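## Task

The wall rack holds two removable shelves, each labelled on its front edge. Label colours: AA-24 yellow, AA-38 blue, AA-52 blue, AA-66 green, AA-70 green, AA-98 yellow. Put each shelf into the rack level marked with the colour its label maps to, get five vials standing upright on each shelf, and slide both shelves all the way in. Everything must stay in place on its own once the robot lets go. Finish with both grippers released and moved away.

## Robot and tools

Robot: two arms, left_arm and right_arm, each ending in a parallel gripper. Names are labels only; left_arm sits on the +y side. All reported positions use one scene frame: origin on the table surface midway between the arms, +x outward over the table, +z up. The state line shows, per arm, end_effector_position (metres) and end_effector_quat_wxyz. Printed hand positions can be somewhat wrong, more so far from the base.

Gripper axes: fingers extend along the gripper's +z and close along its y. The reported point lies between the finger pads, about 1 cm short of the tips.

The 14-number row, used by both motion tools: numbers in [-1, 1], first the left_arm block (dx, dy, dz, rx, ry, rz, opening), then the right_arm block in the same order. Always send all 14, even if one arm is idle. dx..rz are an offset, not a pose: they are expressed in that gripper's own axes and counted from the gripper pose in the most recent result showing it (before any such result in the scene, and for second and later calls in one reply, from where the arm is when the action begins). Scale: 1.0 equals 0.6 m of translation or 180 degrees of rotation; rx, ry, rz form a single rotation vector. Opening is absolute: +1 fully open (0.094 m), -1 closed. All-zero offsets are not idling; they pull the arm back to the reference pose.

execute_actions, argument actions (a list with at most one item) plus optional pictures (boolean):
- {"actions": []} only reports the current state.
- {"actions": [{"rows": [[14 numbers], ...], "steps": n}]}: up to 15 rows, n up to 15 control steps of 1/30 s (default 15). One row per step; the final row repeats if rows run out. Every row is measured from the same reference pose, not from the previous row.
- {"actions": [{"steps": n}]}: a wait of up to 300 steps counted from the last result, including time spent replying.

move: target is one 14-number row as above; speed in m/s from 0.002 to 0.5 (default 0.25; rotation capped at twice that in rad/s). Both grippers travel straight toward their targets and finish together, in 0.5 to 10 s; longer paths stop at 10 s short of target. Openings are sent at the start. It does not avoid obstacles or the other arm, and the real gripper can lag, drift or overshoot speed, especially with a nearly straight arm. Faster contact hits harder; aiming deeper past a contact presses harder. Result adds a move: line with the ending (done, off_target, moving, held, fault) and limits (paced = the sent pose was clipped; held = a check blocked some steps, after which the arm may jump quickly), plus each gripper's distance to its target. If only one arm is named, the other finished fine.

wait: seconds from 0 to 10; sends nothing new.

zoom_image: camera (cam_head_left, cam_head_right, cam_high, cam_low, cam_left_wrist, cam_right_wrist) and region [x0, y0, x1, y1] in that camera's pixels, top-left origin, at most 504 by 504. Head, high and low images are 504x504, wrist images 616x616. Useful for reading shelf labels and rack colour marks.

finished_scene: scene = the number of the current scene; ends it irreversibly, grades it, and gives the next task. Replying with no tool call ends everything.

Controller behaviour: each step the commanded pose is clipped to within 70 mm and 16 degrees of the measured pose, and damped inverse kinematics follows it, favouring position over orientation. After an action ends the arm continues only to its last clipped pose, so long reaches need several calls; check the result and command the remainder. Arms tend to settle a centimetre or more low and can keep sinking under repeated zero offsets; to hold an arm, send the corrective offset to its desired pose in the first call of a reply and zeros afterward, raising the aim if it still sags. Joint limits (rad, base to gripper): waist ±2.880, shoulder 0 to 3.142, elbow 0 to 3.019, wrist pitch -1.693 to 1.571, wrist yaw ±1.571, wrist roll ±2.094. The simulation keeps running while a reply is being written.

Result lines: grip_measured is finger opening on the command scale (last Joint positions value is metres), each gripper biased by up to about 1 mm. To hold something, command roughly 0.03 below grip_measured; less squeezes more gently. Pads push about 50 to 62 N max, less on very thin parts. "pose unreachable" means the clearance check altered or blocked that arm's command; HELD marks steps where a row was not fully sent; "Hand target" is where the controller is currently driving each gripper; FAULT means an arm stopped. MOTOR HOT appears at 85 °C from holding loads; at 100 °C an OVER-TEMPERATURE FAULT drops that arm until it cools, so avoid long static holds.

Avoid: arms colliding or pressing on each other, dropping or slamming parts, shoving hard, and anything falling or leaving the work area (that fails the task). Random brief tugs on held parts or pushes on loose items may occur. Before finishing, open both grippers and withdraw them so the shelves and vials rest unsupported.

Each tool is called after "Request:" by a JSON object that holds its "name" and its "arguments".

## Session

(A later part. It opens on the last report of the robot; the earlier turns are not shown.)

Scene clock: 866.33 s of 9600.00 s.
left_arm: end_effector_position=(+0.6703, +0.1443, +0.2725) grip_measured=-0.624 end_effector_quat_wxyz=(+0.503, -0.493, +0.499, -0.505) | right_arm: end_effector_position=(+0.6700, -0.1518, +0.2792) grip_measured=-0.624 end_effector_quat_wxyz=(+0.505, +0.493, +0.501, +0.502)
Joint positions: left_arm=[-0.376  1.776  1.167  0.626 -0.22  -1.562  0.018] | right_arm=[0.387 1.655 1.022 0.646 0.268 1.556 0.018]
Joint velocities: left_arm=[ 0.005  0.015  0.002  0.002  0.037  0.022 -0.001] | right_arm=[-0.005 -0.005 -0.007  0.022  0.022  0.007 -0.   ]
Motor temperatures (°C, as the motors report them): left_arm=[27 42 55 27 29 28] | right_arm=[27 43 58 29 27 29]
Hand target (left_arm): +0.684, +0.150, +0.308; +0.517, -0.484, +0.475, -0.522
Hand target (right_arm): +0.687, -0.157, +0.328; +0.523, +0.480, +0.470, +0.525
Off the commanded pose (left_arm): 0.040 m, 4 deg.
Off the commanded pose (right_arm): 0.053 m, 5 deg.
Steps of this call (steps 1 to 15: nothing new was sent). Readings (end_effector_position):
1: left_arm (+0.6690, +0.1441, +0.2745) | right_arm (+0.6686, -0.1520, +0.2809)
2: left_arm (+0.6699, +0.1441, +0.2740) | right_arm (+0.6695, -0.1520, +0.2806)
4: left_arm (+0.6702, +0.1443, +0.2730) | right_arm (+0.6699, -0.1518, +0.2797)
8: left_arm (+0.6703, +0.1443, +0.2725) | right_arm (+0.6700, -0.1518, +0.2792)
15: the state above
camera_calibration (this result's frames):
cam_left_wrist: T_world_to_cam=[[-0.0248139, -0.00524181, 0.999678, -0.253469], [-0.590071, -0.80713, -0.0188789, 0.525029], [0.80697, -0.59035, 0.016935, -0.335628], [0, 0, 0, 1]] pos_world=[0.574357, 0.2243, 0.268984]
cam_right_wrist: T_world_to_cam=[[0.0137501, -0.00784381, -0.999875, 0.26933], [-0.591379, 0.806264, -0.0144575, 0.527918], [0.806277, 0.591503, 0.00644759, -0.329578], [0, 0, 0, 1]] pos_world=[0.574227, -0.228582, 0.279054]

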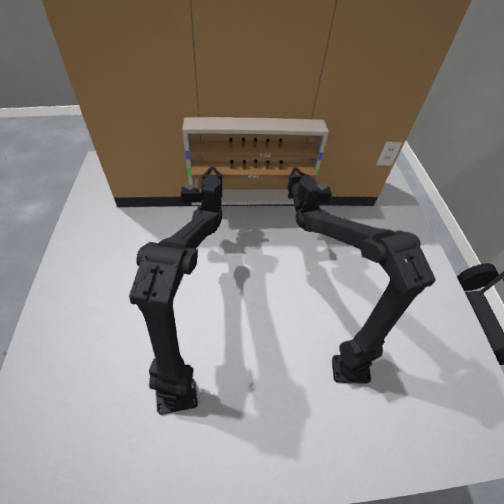

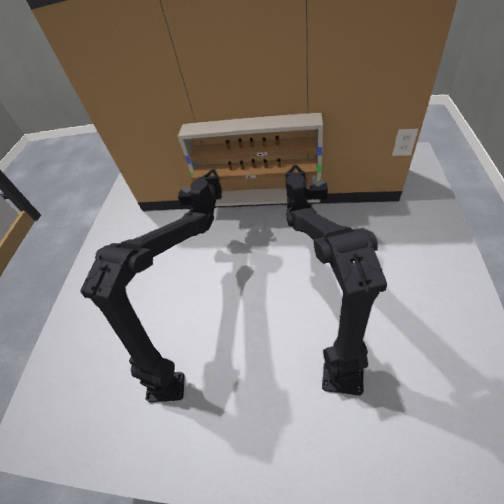

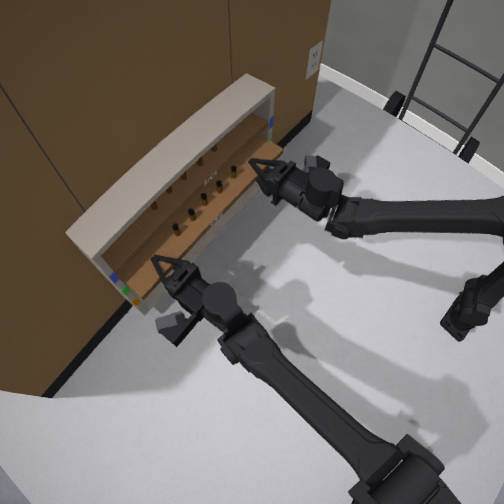

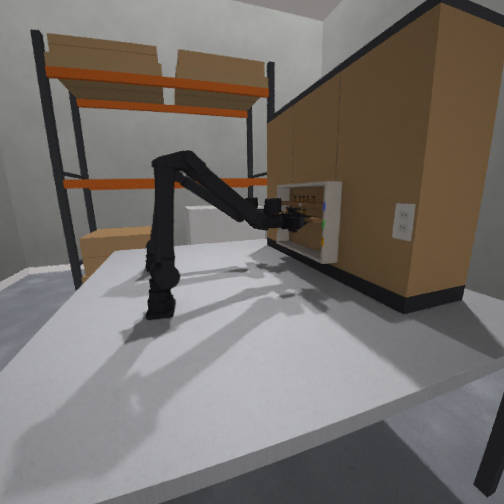

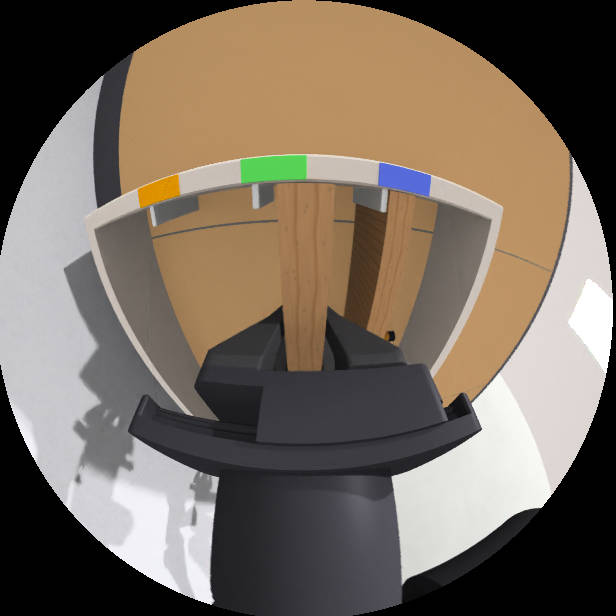

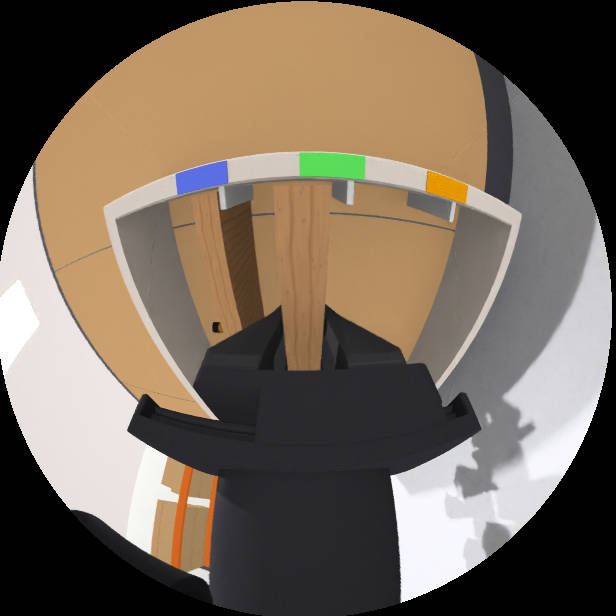

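Request:
{"name": "execute_actions", "arguments": {"actions": [{"rows":[
[-0.0075,-0.0587,0.0321,0.0197,-0.0033,-0.0060,-0.658, -0.0053,0.0781,0.0412,-0.0268,-0.0038,0.0084,-0.658],
[-0.0074,-0.0577,0.0341,0.0193,-0.0033,-0.0060,-0.658, -0.0053,0.0772,0.0433,-0.0266,-0.0038,0.0084,-0.658],
[-0.0073,-0.0564,0.0369,0.0189,-0.0033,-0.0061,-0.658, -0.0055,0.0760,0.0462,-0.0263,-0.0039,0.0084,-0.658],
[-0.0072,-0.0551,0.0401,0.0186,-0.0032,-0.0061,-0.658, -0.0056,0.0749,0.0496,-0.0261,-0.0039,0.0084,-0.658],
[-0.0072,-0.0539,0.0434,0.0182,-0.0032,-0.0061,-0.658, -0.0058,0.0738,0.0529,-0.0259,-0.0040,0.0083,-0.658],
[-0.0071,-0.0526,0.0466,0.0178,-0.0032,-0.0062,-0.658, -0.0059,0.0727,0.0562,-0.0257,-0.0040,0.0083,-0.658],
[-0.0070,-0.0513,0.0498,0.0174,-0.0032,-0.0062,-0.658, -0.0060,0.0715,0.0596,-0.0254,-0.0041,0.0083,-0.658],
[-0.0069,-0.0501,0.0530,0.0170,-0.0031,-0.0062,-0.658, -0.0062,0.0704,0.0629,-0.0252,-0.0041,0.0083,-0.658],
[-0.0068,-0.0489,0.0562,0.0167,-0.0031,-0.0063,-0.658, -0.0063,0.0694,0.0662,-0.0250,-0.0042,0.0083,-0.658],
[-0.0067,-0.0480,0.0594,0.0164,-0.0031,-0.0063,-0.658, -0.0065,0.0685,0.0695,-0.0248,-0.0042,0.0083,-0.658],
[-0.0066,-0.0473,0.0627,0.0162,-0.0031,-0.0063,-0.658, -0.0066,0.0679,0.0729,-0.0247,-0.0043,0.0082,-0.658],
[-0.0065,-0.0470,0.0659,0.0161,-0.0030,-0.0064,-0.658, -0.0068,0.0677,0.0762,-0.0247,-0.0043,0.0082,-0.658],
[-0.0065,-0.0471,0.0687,0.0161,-0.0030,-0.0064,-0.658, -0.0069,0.0679,0.0791,-0.0248,-0.0044,0.0082,-0.658],
[-0.0064,-0.0472,0.0703,0.0161,-0.0030,-0.0064,-0.658, -0.0070,0.0679,0.0808,-0.0248,-0.0044,0.0082,-0.658],
[-0.0064,-0.0472,0.0711,0.0162,-0.0030,-0.0064,-0.658, -0.0070,0.0680,0.0816,-0.0248,-0.0044,0.0082,-0.658]
],"steps":15}], "pictures": false}}

Request:
{"name": "execute_actions", "arguments": {"actions": [{"rows":[
[-0.0075,-0.0581,0.0343,0.0193,-0.0033,-0.0050,-0.658, -0.0056,0.0773,0.0435,-0.0264,-0.0038,0.0075,-0.658],
[-0.0075,-0.0581,0.0358,0.0193,-0.0033,-0.0050,-0.658, -0.0056,0.0773,0.0450,-0.0264,-0.0038,0.0075,-0.658],
[-0.0075,-0.0581,0.0380,0.0194,-0.0033,-0.0050,-0.658, -0.0057,0.0773,0.0472,-0.0265,-0.0038,0.0075,-0.658],
[-0.0075,-0.0581,0.0404,0.0194,-0.0033,-0.0050,-0.658, -0.0057,0.0773,0.0496,-0.0265,-0.0038,0.0075,-0.658],
[-0.0076,-0.0581,0.0429,0.0195,-0.0033,-0.0050,-0.658, -0.0057,0.0773,0.0521,-0.0266,-0.0038,0.0075,-0.658],
[-0.0076,-0.0581,0.0453,0.0195,-0.0033,-0.0050,-0.658, -0.0058,0.0773,0.0545,-0.0266,-0.0038,0.0075,-0.658],
[-0.0076,-0.0581,0.0477,0.0196,-0.0033,-0.0050,-0.658, -0.0058,0.0773,0.0569,-0.0267,-0.0038,0.0075,-0.658],
[-0.0076,-0.0582,0.0502,0.0196,-0.0033,-0.0050,-0.658, -0.0058,0.0774,0.0594,-0.0267,-0.0038,0.0075,-0.658],
[-0.0076,-0.0582,0.0526,0.0197,-0.0033,-0.0050,-0.658, -0.0059,0.0774,0.0618,-0.0268,-0.0038,0.0075,-0.658],
[-0.0076,-0.0582,0.0551,0.0197,-0.0033,-0.0050,-0.658, -0.0059,0.0774,0.0643,-0.0268,-0.0038,0.0075,-0.658],
[-0.0077,-0.0582,0.0575,0.0198,-0.0033,-0.0050,-0.658, -0.0059,0.0774,0.0667,-0.0269,-0.0038,0.0075,-0.658],
[-0.0077,-0.0582,0.0599,0.0198,-0.0033,-0.0050,-0.658, -0.0060,0.0774,0.0691,-0.0269,-0.0038,0.0075,-0.658],
[-0.0077,-0.0582,0.0621,0.0199,-0.0033,-0.0050,-0.658, -0.0060,0.0774,0.0713,-0.0270,-0.0038,0.0075,-0.658],
[-0.0077,-0.0582,0.0633,0.0199,-0.0033,-0.0050,-0.658, -0.0060,0.0774,0.0725,-0.0270,-0.0038,0.0075,-0.658],
[-0.0077,-0.0582,0.0639,0.0199,-0.0033,-0.0050,-0.658, -0.0060,0.0774,0.0731,-0.0270,-0.0038,0.0075,-0.658]
],"steps":15}], "pictures": false}}

Request:
{"name": "execute_actions", "arguments": {"actions": [{"steps":12}]}}

Scene clock: 892.00 s of 9600.00 s.
left_arm: end_effector_position=(+0.6923, +0.1436, +0.2651) grip_measured=-0.624 end_effector_quat_wxyz=(+0.501, -0.495, +0.503, -0.501) | right_arm: end_effector_position=(+0.6920, -0.1522, +0.2717) grip_measured=-0.624 end_effector_quat_wxyz=(+0.503, +0.494, +0.503, +0.499)
Joint positions: left_arm=[-0.368  1.83   1.233  0.601 -0.211 -1.563  0.018] | right_arm=[0.375 1.711 1.081 0.636 0.256 1.556 0.018]
Joint velocities: left_arm=[ 0.015  0.103  0.1   -0.051  0.022  0.037  0.001] | right_arm=[-0.034  0.112  0.1   -0.056 -0.007  0.007  0.   ]
Motor temperatures (°C, as the motors report them): left_arm=[27 42 57 27 29 28] | right_arm=[27 43 60 29 27 29]
Hand target (left_arm): +0.709, +0.149, +0.301; +0.513, -0.487, +0.479, -0.520
Hand target (right_arm): +0.712, -0.157, +0.321; +0.521, +0.483, +0.471, +0.523
Off the commanded pose (left_arm): 0.042 m, 4 deg.
Off the commanded pose (right_arm): 0.056 m, 5 deg.
Steps of this call (steps 1 to 90: nothing new was sent; then 22.17 s passed at rest; steps 91 to 105: all 15 steps of this action). Readings (end_effector_position):
91: left_arm (+0.6703, +0.1443, +0.2725) | right_arm (+0.6700, -0.1518, +0.2792)
92: left_arm (+0.6704, +0.1443, +0.2723) | right_arm (+0.6700, -0.1517, +0.2789)
94: left_arm (+0.6716, +0.1442, +0.2722) | right_arm (+0.6710, -0.1520, +0.2787)
98: left_arm (+0.6783, +0.1438, +0.2713) | right_arm (+0.6778, -0.1523, +0.2778)
105: the state above

Scene clock: 892.50 s of 9600.00 s.
left_arm: end_effector_position=(+0.7103, +0.1430, +0.2652) grip_measured=-0.624 end_effector_quat_wxyz=(+0.501, -0.495, +0.502, -0.502) | right_arm: end_effector_position=(+0.7096, -0.1523, +0.2719) grip_measured=-0.624 end_effector_quat_wxyz=(+0.504, +0.494, +0.502, +0.500)
Joint positions: left_arm=[-0.363  1.869  1.292  0.583 -0.206 -1.563  0.018] | right_arm=[0.367 1.75  1.133 0.624 0.249 1.557 0.018]
Joint velocities: left_arm=[ 0.015  0.063  0.11  -0.037 -0.022  0.022  0.   ] | right_arm=[-0.015  0.083  0.134 -0.017 -0.007  0.022  0.   ]
Motor temperatures (°C, as the motors report them): left_arm=[27 42 57 27 29 28] | right_arm=[27 43 60 29 27 29]
Hand target (left_arm): +0.726, +0.149, +0.300; +0.515, -0.486, +0.480, -0.518
Hand target (right_arm): +0.729, -0.157, +0.319; +0.522, +0.482, +0.472, +0.523
Off the commanded pose (left_arm): 0.041 m, 4 deg.
Off the commanded pose (right_arm): 0.053 m, 5 deg.
Steps of this call (steps 1 to 15: all 15 steps of this action). Readings (end_effector_position):
1: left_arm (+0.6934, +0.1436, +0.2643) | right_arm (+0.6932, -0.1521, +0.2710)
2: left_arm (+0.6943, +0.1437, +0.2635) | right_arm (+0.6940, -0.1521, +0.2702)
4: left_arm (+0.6955, +0.1437, +0.2621) | right_arm (+0.6951, -0.1520, +0.2688)
8: left_arm (+0.6997, +0.1432, +0.2619) | right_arm (+0.6990, -0.1523, +0.2683)
15: the state above

Scene clock: 892.90 s of 9600.00 s.
left_arm: end_effector_position=(+0.7123, +0.1434, +0.2644) grip_measured=-0.624 end_effector_quat_wxyz=(+0.501, -0.495, +0.503, -0.501) | right_arm: end_effector_position=(+0.7118, -0.1521, +0.2708) grip_measured=-0.624 end_effector_quat_wxyz=(+0.503, +0.494, +0.503, +0.499)
Joint positions: left_arm=[-0.362  1.874  1.298  0.58  -0.205 -1.563  0.018] | right_arm=[0.366 1.755 1.139 0.622 0.248 1.557 0.018]
Joint velocities: left_arm=[-0.015  0.005 -0.002  0.002  0.037  0.037 -0.001] | right_arm=[-0.005  0.005 -0.007  0.002 -0.051  0.022  0.002]
Motor temperatures (°C, as the motors report them): left_arm=[27 43 57 27 29 28] | right_arm=[27 43 60 29 27 29]
Hand target (left_arm): +0.726, +0.149, +0.300; +0.515, -0.486, +0.480, -0.518
Hand target (right_arm): +0.729, -0.157, +0.319; +0.522, +0.482, +0.472, +0.522
Off the commanded pose (left_arm): 0.040 m, 4 deg.
Off the commanded pose (right_arm): 0.053 m, 5 deg.
Steps of this call (steps 1 to 12: nothing new was sent). Readings (end_effector_position):
1: left_arm (+0.7113, +0.1430, +0.2653) | right_arm (+0.7107, -0.1523, +0.2716)
2: left_arm (+0.7119, +0.1432, +0.2651) | right_arm (+0.7114, -0.1523, +0.2717)
4: left_arm (+0.7122, +0.1434, +0.2648) | right_arm (+0.7117, -0.1521, +0.2713)
8: left_arm (+0.7123, +0.1434, +0.2644) | right_arm (+0.7118, -0.1521, +0.2708)
12: the state above
camera_calibration (this result's frames):
cam_left_wrist: T_world_to_cam=[[-0.0129335, -0.00766965, 0.999887, -0.252437], [-0.590268, -0.807089, -0.0138259, 0.54777], [0.807103, -0.590381, 0.00591133, -0.367115], [0, 0, 0, 1]] pos_world=[0.616366, 0.223425, 0.262152]
cam_right_wrist: T_world_to_cam=[[0.00678952, -0.00877235, -0.999938, 0.265245], [-0.59086, 0.806698, -0.011089, 0.551541], [0.806746, 0.590899, 0.000293862, -0.361814], [0, 0, 0, 1]] pos_world=[0.615975, -0.228805, 0.271451]

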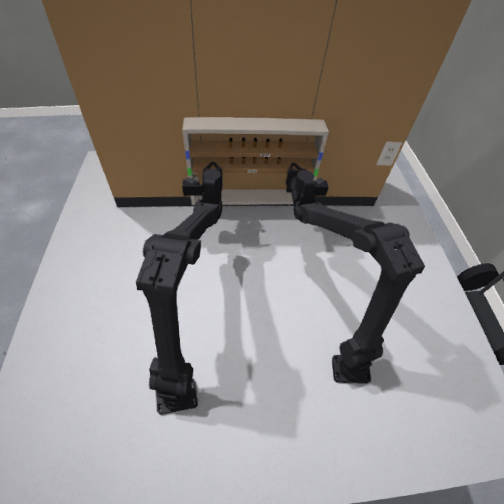

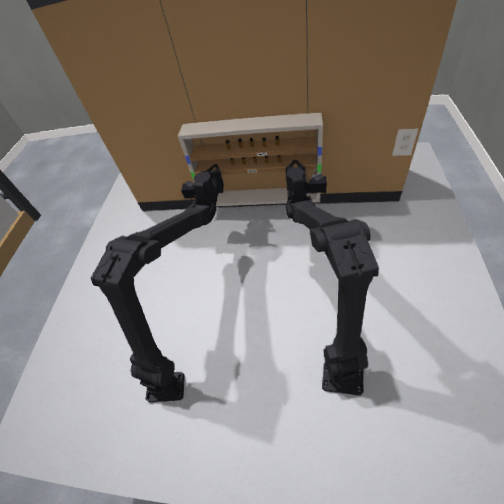

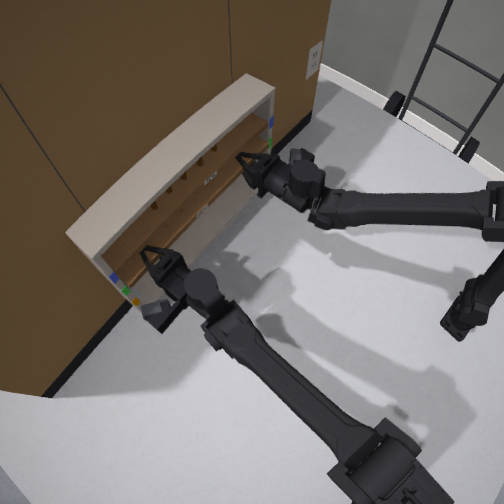

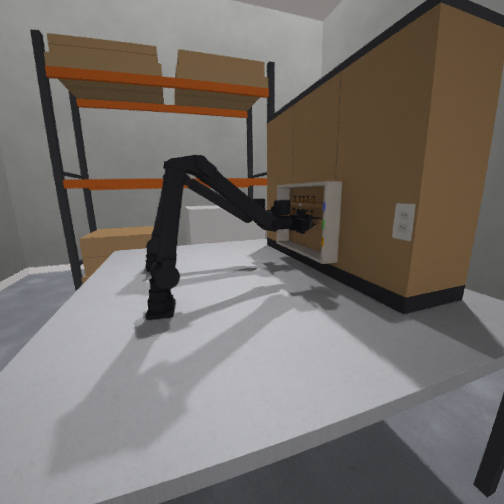

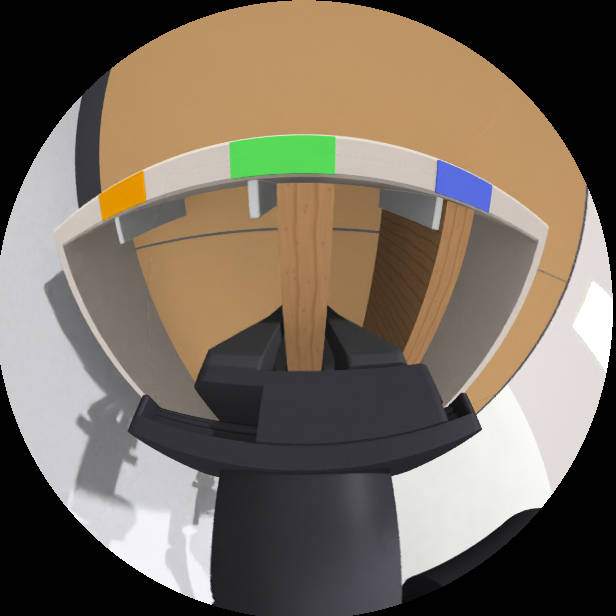

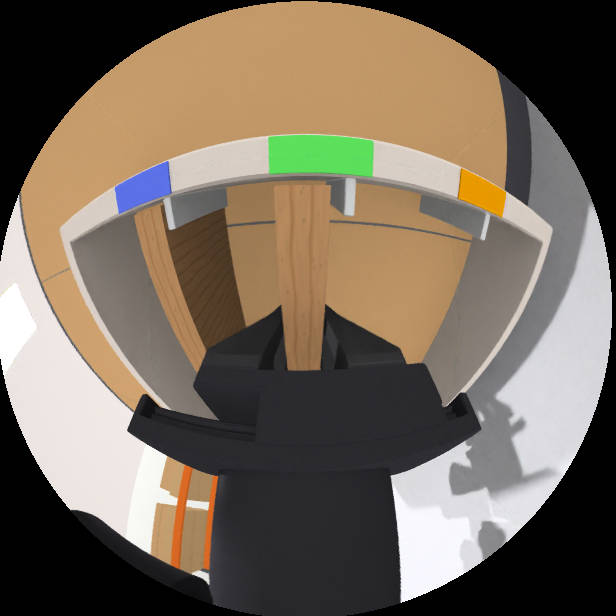

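Request:
{"name": "execute_actions", "arguments": {"actions": [{"rows":[
[-0.0078,-0.0625,0.0310,0.0224,-0.0033,-0.0057,-0.658, -0.0061,0.0822,0.0406,-0.0295,-0.0038,0.0075,-0.658],
[-0.0078,-0.0618,0.0317,0.0223,-0.0033,-0.0057,-0.658, -0.0061,0.0816,0.0414,-0.0294,-0.0038,0.0075,-0.658],
[-0.0078,-0.0609,0.0327,0.0222,-0.0033,-0.0057,-0.658, -0.0061,0.0808,0.0425,-0.0293,-0.0038,0.0075,-0.658],
[-0.0078,-0.0599,0.0337,0.0220,-0.0033,-0.0057,-0.658, -0.0061,0.0800,0.0437,-0.0292,-0.0038,0.0075,-0.658],
[-0.0078,-0.0589,0.0347,0.0219,-0.0033,-0.0057,-0.658, -0.0061,0.0791,0.0449,-0.0291,-0.0038,0.0075,-0.658],
[-0.0078,-0.0579,0.0358,0.0218,-0.0033,-0.0057,-0.658, -0.0061,0.0783,0.0461,-0.0290,-0.0038,0.0075,-0.658],
[-0.0078,-0.0568,0.0368,0.0217,-0.0033,-0.0057,-0.658, -0.0061,0.0775,0.0472,-0.0288,-0.0038,0.0075,-0.658],
[-0.0078,-0.0558,0.0378,0.0216,-0.0033,-0.0057,-0.658, -0.0061,0.0766,0.0484,-0.0287,-0.0038,0.0075,-0.658],
[-0.0078,-0.0548,0.0388,0.0214,-0.0033,-0.0057,-0.658, -0.0061,0.0758,0.0496,-0.0286,-0.0038,0.0075,-0.658],
[-0.0078,-0.0539,0.0398,0.0213,-0.0033,-0.0057,-0.658, -0.0061,0.0750,0.0507,-0.0285,-0.0038,0.0075,-0.658],
[-0.0078,-0.0532,0.0405,0.0212,-0.0033,-0.0057,-0.658, -0.0061,0.0744,0.0515,-0.0284,-0.0038,0.0075,-0.658],
[-0.0078,-0.0528,0.0409,0.0212,-0.0033,-0.0057,-0.658, -0.0061,0.0741,0.0520,-0.0284,-0.0038,0.0075,-0.658]
],"steps":15}], "pictures": false}}

Request:
{"name": "execute_actions", "arguments": {"actions": [{"rows":[
[-0.0078,-0.0625,0.0310,0.0224,-0.0033,-0.0057,-0.658, -0.0061,0.0821,0.0405,-0.0295,-0.0038,0.0075,-0.658],
[-0.0078,-0.0625,0.0310,0.0224,-0.0033,-0.0057,-0.658, -0.0061,0.0821,0.0405,-0.0295,-0.0038,0.0075,-0.658],
[-0.0074,-0.0584,0.0293,0.0210,-0.0031,-0.0054,-0.658, -0.0059,0.0766,0.0381,-0.0277,-0.0036,0.0070,-0.658],
[-0.0070,-0.0542,0.0276,0.0196,-0.0029,-0.0050,-0.658, -0.0057,0.0711,0.0358,-0.0258,-0.0034,0.0066,-0.658],
[-0.0067,-0.0500,0.0259,0.0182,-0.0027,-0.0047,-0.658, -0.0055,0.0655,0.0335,-0.0240,-0.0032,0.0061,-0.658],
[-0.0063,-0.0458,0.0242,0.0168,-0.0025,-0.0043,-0.658, -0.0053,0.0600,0.0312,-0.0221,-0.0030,0.0056,-0.658],
[-0.0059,-0.0416,0.0225,0.0154,-0.0024,-0.0040,-0.658, -0.0051,0.0544,0.0289,-0.0203,-0.0029,0.0052,-0.658],
[-0.0055,-0.0374,0.0208,0.0140,-0.0022,-0.0036,-0.658, -0.0049,0.0489,0.0265,-0.0184,-0.0027,0.0047,-0.658],
[-0.0051,-0.0332,0.0191,0.0126,-0.0020,-0.0033,-0.658, -0.0047,0.0433,0.0242,-0.0166,-0.0025,0.0042,-0.658],
[-0.0048,-0.0290,0.0174,0.0112,-0.0018,-0.0029,-0.658, -0.0045,0.0378,0.0219,-0.0147,-0.0023,0.0037,-0.658],
[-0.0044,-0.0248,0.0157,0.0098,-0.0016,-0.0026,-0.658, -0.0043,0.0322,0.0195,-0.0129,-0.0021,0.0033,-0.658],
[-0.0040,-0.0206,0.0140,0.0084,-0.0014,-0.0022,-0.658, -0.0041,0.0267,0.0172,-0.0110,-0.0019,0.0028,-0.658]
],"steps":15}], "pictures": false}}

Request:
{"name": "execute_actions", "arguments": {"actions": [{"steps":10}]}}

Scene clock: 925.10 s of 9600.00 s.
left_arm: end_effector_position=(+0.7184, +0.1435, +0.2568) grip_measured=-0.624 end_effector_quat_wxyz=(+0.500, -0.497, +0.504, -0.499) | right_arm: end_effector_position=(+0.7184, -0.1519, +0.2644) grip_measured=-0.624 end_effector_quat_wxyz=(+0.502, +0.496, +0.504, +0.498)
Joint positions: left_arm=[-0.36   1.896  1.313  0.58  -0.205 -1.563  0.018] | right_arm=[0.363 1.777 1.155 0.622 0.245 1.557 0.018]
Joint velocities: left_arm=[-0.005  0.024 -0.007 -0.007  0.022 -0.022 -0.001] | right_arm=[-0.005 -0.015  0.002 -0.007  0.022  0.022  0.001]
Motor temperatures (°C, as the motors report them): left_arm=[27 43 59 27 29 28] | right_arm=[27 44 62 29 27 29]
Hand target (left_arm): +0.733, +0.149, +0.296; +0.516, -0.485, +0.479, -0.519
Hand target (right_arm): +0.736, -0.157, +0.316; +0.523, +0.481, +0.471, +0.524
Off the commanded pose (left_arm): 0.044 m, 4 deg.
Off the commanded pose (right_arm): 0.057 m, 6 deg.
Steps of this call (steps 1 to 90: nothing new was sent; then 28.70 s passed at rest; steps 91 to 105: all 15 steps of this action). Readings (end_effector_position):
91: left_arm (+0.7123, +0.1434, +0.2644) | right_arm (+0.7118, -0.1521, +0.2708)
92: left_arm (+0.7123, +0.1434, +0.2641) | right_arm (+0.7118, -0.1521, +0.2706)
94: left_arm (+0.7126, +0.1434, +0.2639) | right_arm (+0.7120, -0.1521, +0.2702)
98: left_arm (+0.7148, +0.1432, +0.2620) | right_arm (+0.7144, -0.1522, +0.2689)
105: the state above

Scene clock: 925.60 s of 9600.00 s.
left_arm: end_effector_position=(+0.7188, +0.1434, +0.2565) grip_measured=-0.624 end_effector_quat_wxyz=(+0.500, -0.497, +0.504, -0.499) | right_arm: end_effector_position=(+0.7185, -0.1519, +0.2639) grip_measured=-0.624 end_effector_quat_wxyz=(+0.502, +0.496, +0.505, +0.497)
Joint positions: left_arm=[-0.36   1.897  1.314  0.58  -0.205 -1.564  0.018] | right_arm=[0.363 1.778 1.155 0.622 0.245 1.557 0.018]
Joint velocities: left_arm=[-0.005 -0.015 -0.002 -0.002 -0.051  0.007 -0.   ] | right_arm=[ 0.005 -0.005  0.002  0.007  0.007 -0.051 -0.   ]
Motor temperatures (°C, as the motors report them): left_arm=[27 43 59 27 29 28] | right_arm=[27 44 62 29 27 29]
Hand target (left_arm): +0.726, +0.146, +0.269; +0.506, -0.493, +0.495, -0.506
Hand target (right_arm): +0.728, -0.155, +0.280; +0.510, +0.491, +0.492, +0.507
Off the commanded pose (left_arm): 0.015 m, 2 deg.
Off the commanded pose (right_arm): 0.020 m, 2 deg.
Steps of this call (steps 1 to 15: all 15 steps of this action). Readings (end_effector_position):
1: left_arm (+0.7185, +0.1435, +0.2570) | right_arm (+0.7184, -0.1519, +0.2641)
2: left_arm (+0.7187, +0.1434, +0.2574) | right_arm (+0.7184, -0.1519, +0.2641)
4: left_arm (+0.7187, +0.1434, +0.2574) | right_arm (+0.7184, -0.1519, +0.2641)
8: left_arm (+0.7187, +0.1434, +0.2568) | right_arm (+0.7184, -0.1519, +0.2641)
15: the state above

Scene clock: 925.93 s of 9600.00 s.
left_arm: end_effector_position=(+0.7188, +0.1434, +0.2565) grip_measured=-0.624 end_effector_quat_wxyz=(+0.500, -0.497, +0.504, -0.499) | right_arm: end_effector_position=(+0.7185, -0.1519, +0.2639) grip_measured=-0.624 end_effector_quat_wxyz=(+0.502, +0.496, +0.505, +0.497)
Joint positions: left_arm=[-0.36   1.897  1.314  0.58  -0.205 -1.564  0.018] | right_arm=[0.363 1.778 1.155 0.622 0.245 1.557 0.018]
Joint velocities: left_arm=[-0.005  0.015  0.002 -0.002  0.037 -0.022 -0.   ] | right_arm=[ 0.005 -0.005  0.002 -0.007 -0.037  0.051 -0.   ]
Motor temperatures (°C, as the motors report them): left_arm=[27 43 59 27 29 28] | right_arm=[27 44 62 29 27 29]
Hand target (left_arm): +0.726, +0.146, +0.269; +0.506, -0.493, +0.495, -0.506
Hand target (right_arm): +0.728, -0.155, +0.280; +0.510, +0.491, +0.492, +0.507
Off the commanded pose (left_arm): 0.015 m, 2 deg.
Off the commanded pose (right_arm): 0.020 m, 2 deg.
Steps of this call (steps 1 to 10: nothing new was sent). Readings (end_effector_position):
1: left_arm (+0.7188, +0.1434, +0.2565) | right_arm (+0.7185, -0.1519, +0.2639)
2: left_arm (+0.7188, +0.1434, +0.2565) | right_arm (+0.7185, -0.1519, +0.2639)
4: left_arm (+0.7188, +0.1434, +0.2565) | right_arm (+0.7185, -0.1519, +0.2639)
8: left_arm (+0.7188, +0.1434, +0.2565) | right_arm (+0.7185, -0.1519, +0.2639)
10: the state above
camera_calibration (this result's frames):
cam_left_wrist: T_world_to_cam=[[-0.00657964, -0.00828205, 0.999944, -0.249041], [-0.589422, -0.807756, -0.0105687, 0.550123], [0.807798, -0.589459, 0.000433123, -0.371564], [0, 0, 0, 1]] pos_world=[0.622765, 0.223281, 0.255002]
cam_right_wrist: T_world_to_cam=[[0.000138935, -0.0104794, -0.999945, 0.262776], [-0.590925, 0.806681, -0.00853614, 0.554628], [0.806726, 0.590894, -0.00608049, -0.365642], [0, 0, 0, 1]] pos_world=[0.62268, -0.228599, 0.265272]

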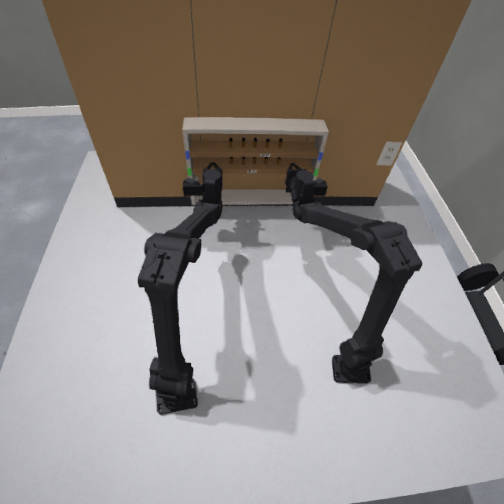

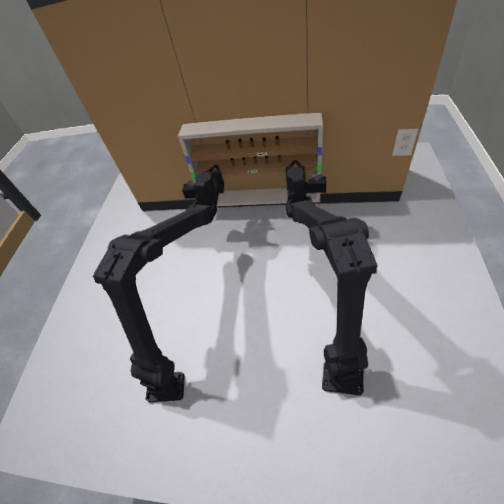

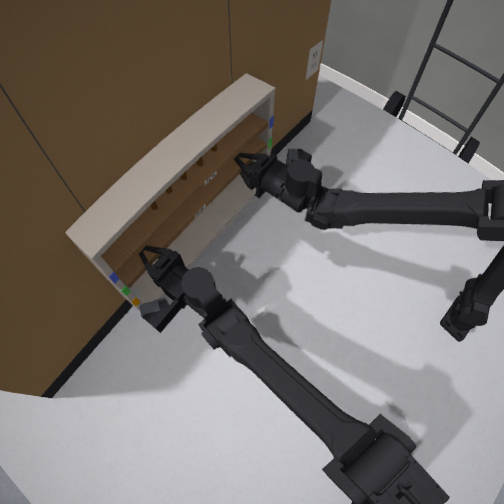

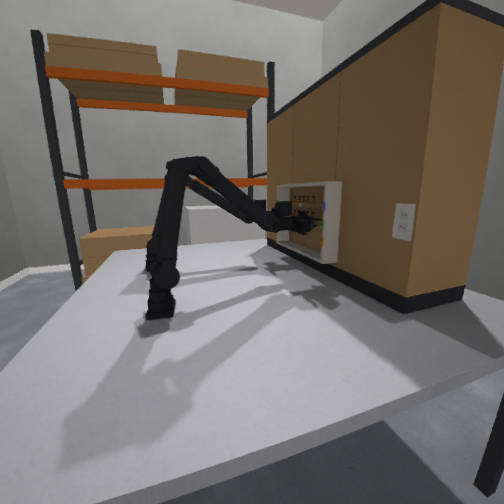

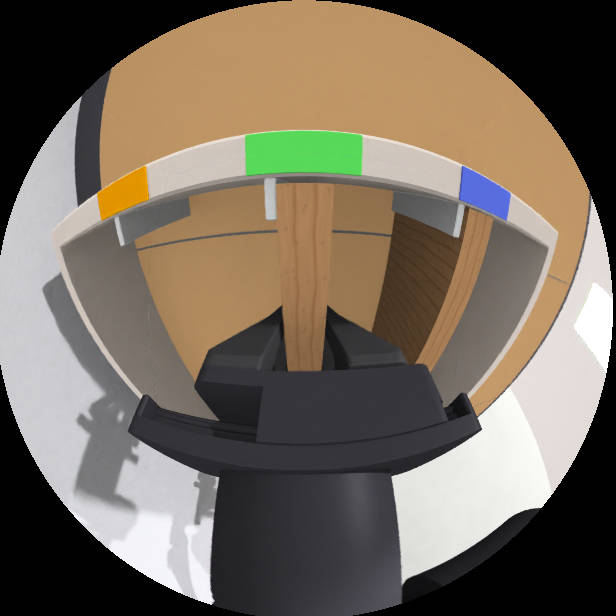

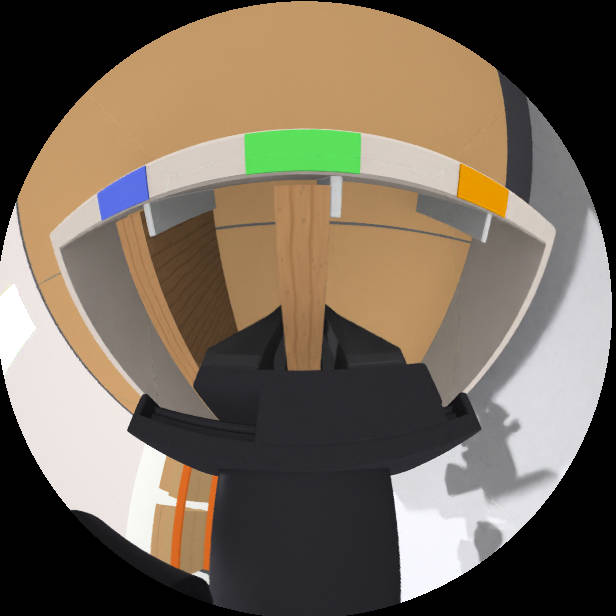

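Request:
{"name": "zoom_image", "arguments": {"camera": "cam_left_wrist", "region": [240, 160, 360, 230]}}

Request:
{"name": "zoom_image", "arguments": {"camera": "cam_right_wrist", "region": [250, 160, 370, 230]}}

Request:
{"name": "zoom_image", "arguments": {"camera": "cam_low", "region": [260, 170, 350, 270]}}

Region (240, 160, 360, 230) of cam_left_wrist's 616x616 image, scaled by 4.200, with more detail than that image has; it fills the top 294 rows of this view, and the rest is white.

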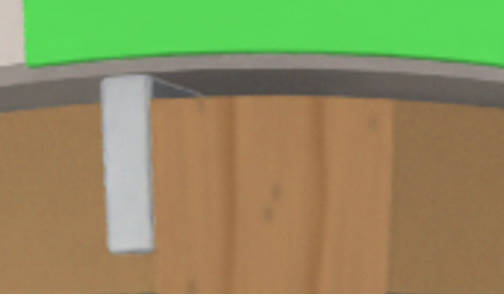

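Region (250, 160, 370, 230) of cam_right_wrist's 616x616 image, scaled by 4.200, with more detail than that image has; it fills the top 294 rows of this view, and the rest is white.

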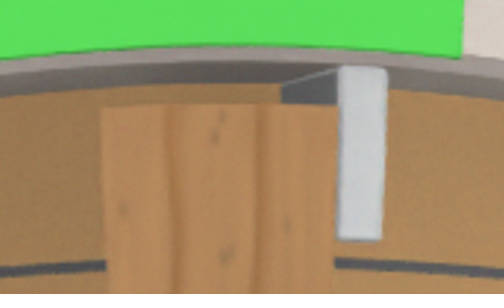

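Region (260, 170, 350, 270) of cam_low's 504x504 image, scaled by 5.040, with more detail than that image has; it fills the left 454 columns of this view, and the rest is white.

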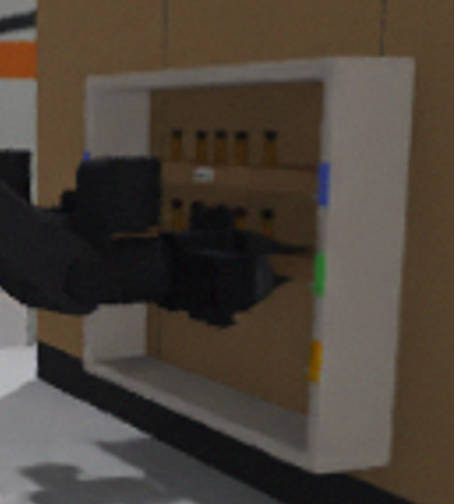

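Request:
{"name": "zoom_image", "arguments": {"camera": "cam_left_wrist", "region": [420, 180, 520, 250]}}

Request:
{"name": "zoom_image", "arguments": {"camera": "cam_right_wrist", "region": [95, 180, 195, 250]}}

Region (420, 180, 520, 250) of cam_left_wrist's 616x616 image, scaled by 5.040, with more detail than that image has; it fills the top 353 rows of this view, and the rest is white.

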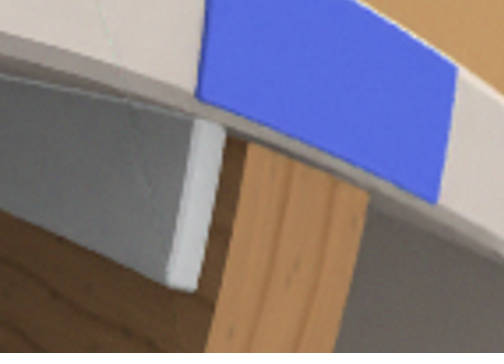

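Region (95, 180, 195, 250) of cam_right_wrist's 616x616 image, scaled by 5.040, with more detail than that image has; it fills the top 353 rows of this view, and the rest is white.

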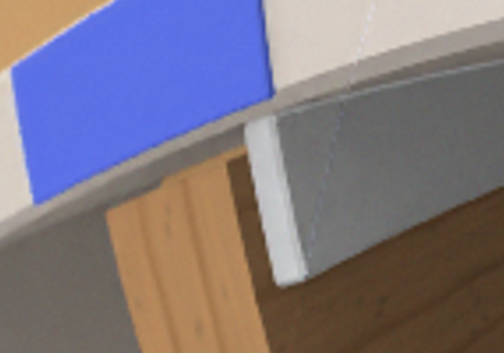

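Request:
{"name": "zoom_image", "arguments": {"camera": "cam_left_wrist", "region": [370, 180, 430, 240]}}

Request:
{"name": "zoom_image", "arguments": {"camera": "cam_right_wrist", "region": [180, 178, 240, 238]}}

Region (370, 180, 430, 240) of cam_left_wrist's 616x616 image, scaled by 8.400, with more detail than that image has.

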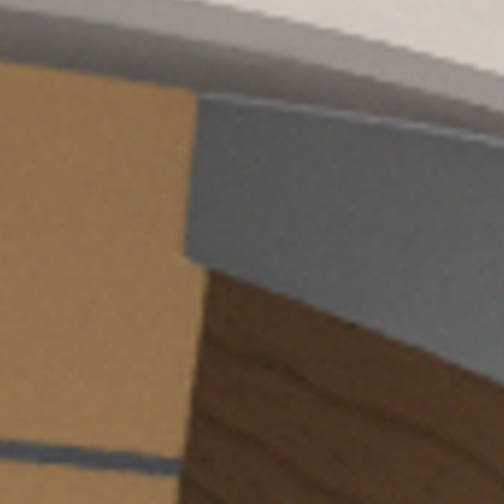

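Region (180, 178, 240, 238) of cam_right_wrist's 616x616 image, scaled by 8.400, with more detail than that image has.

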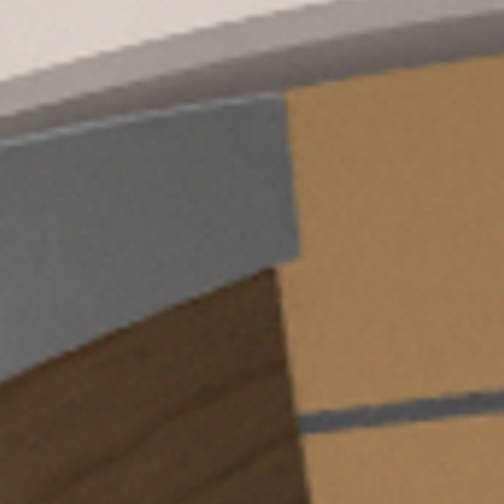

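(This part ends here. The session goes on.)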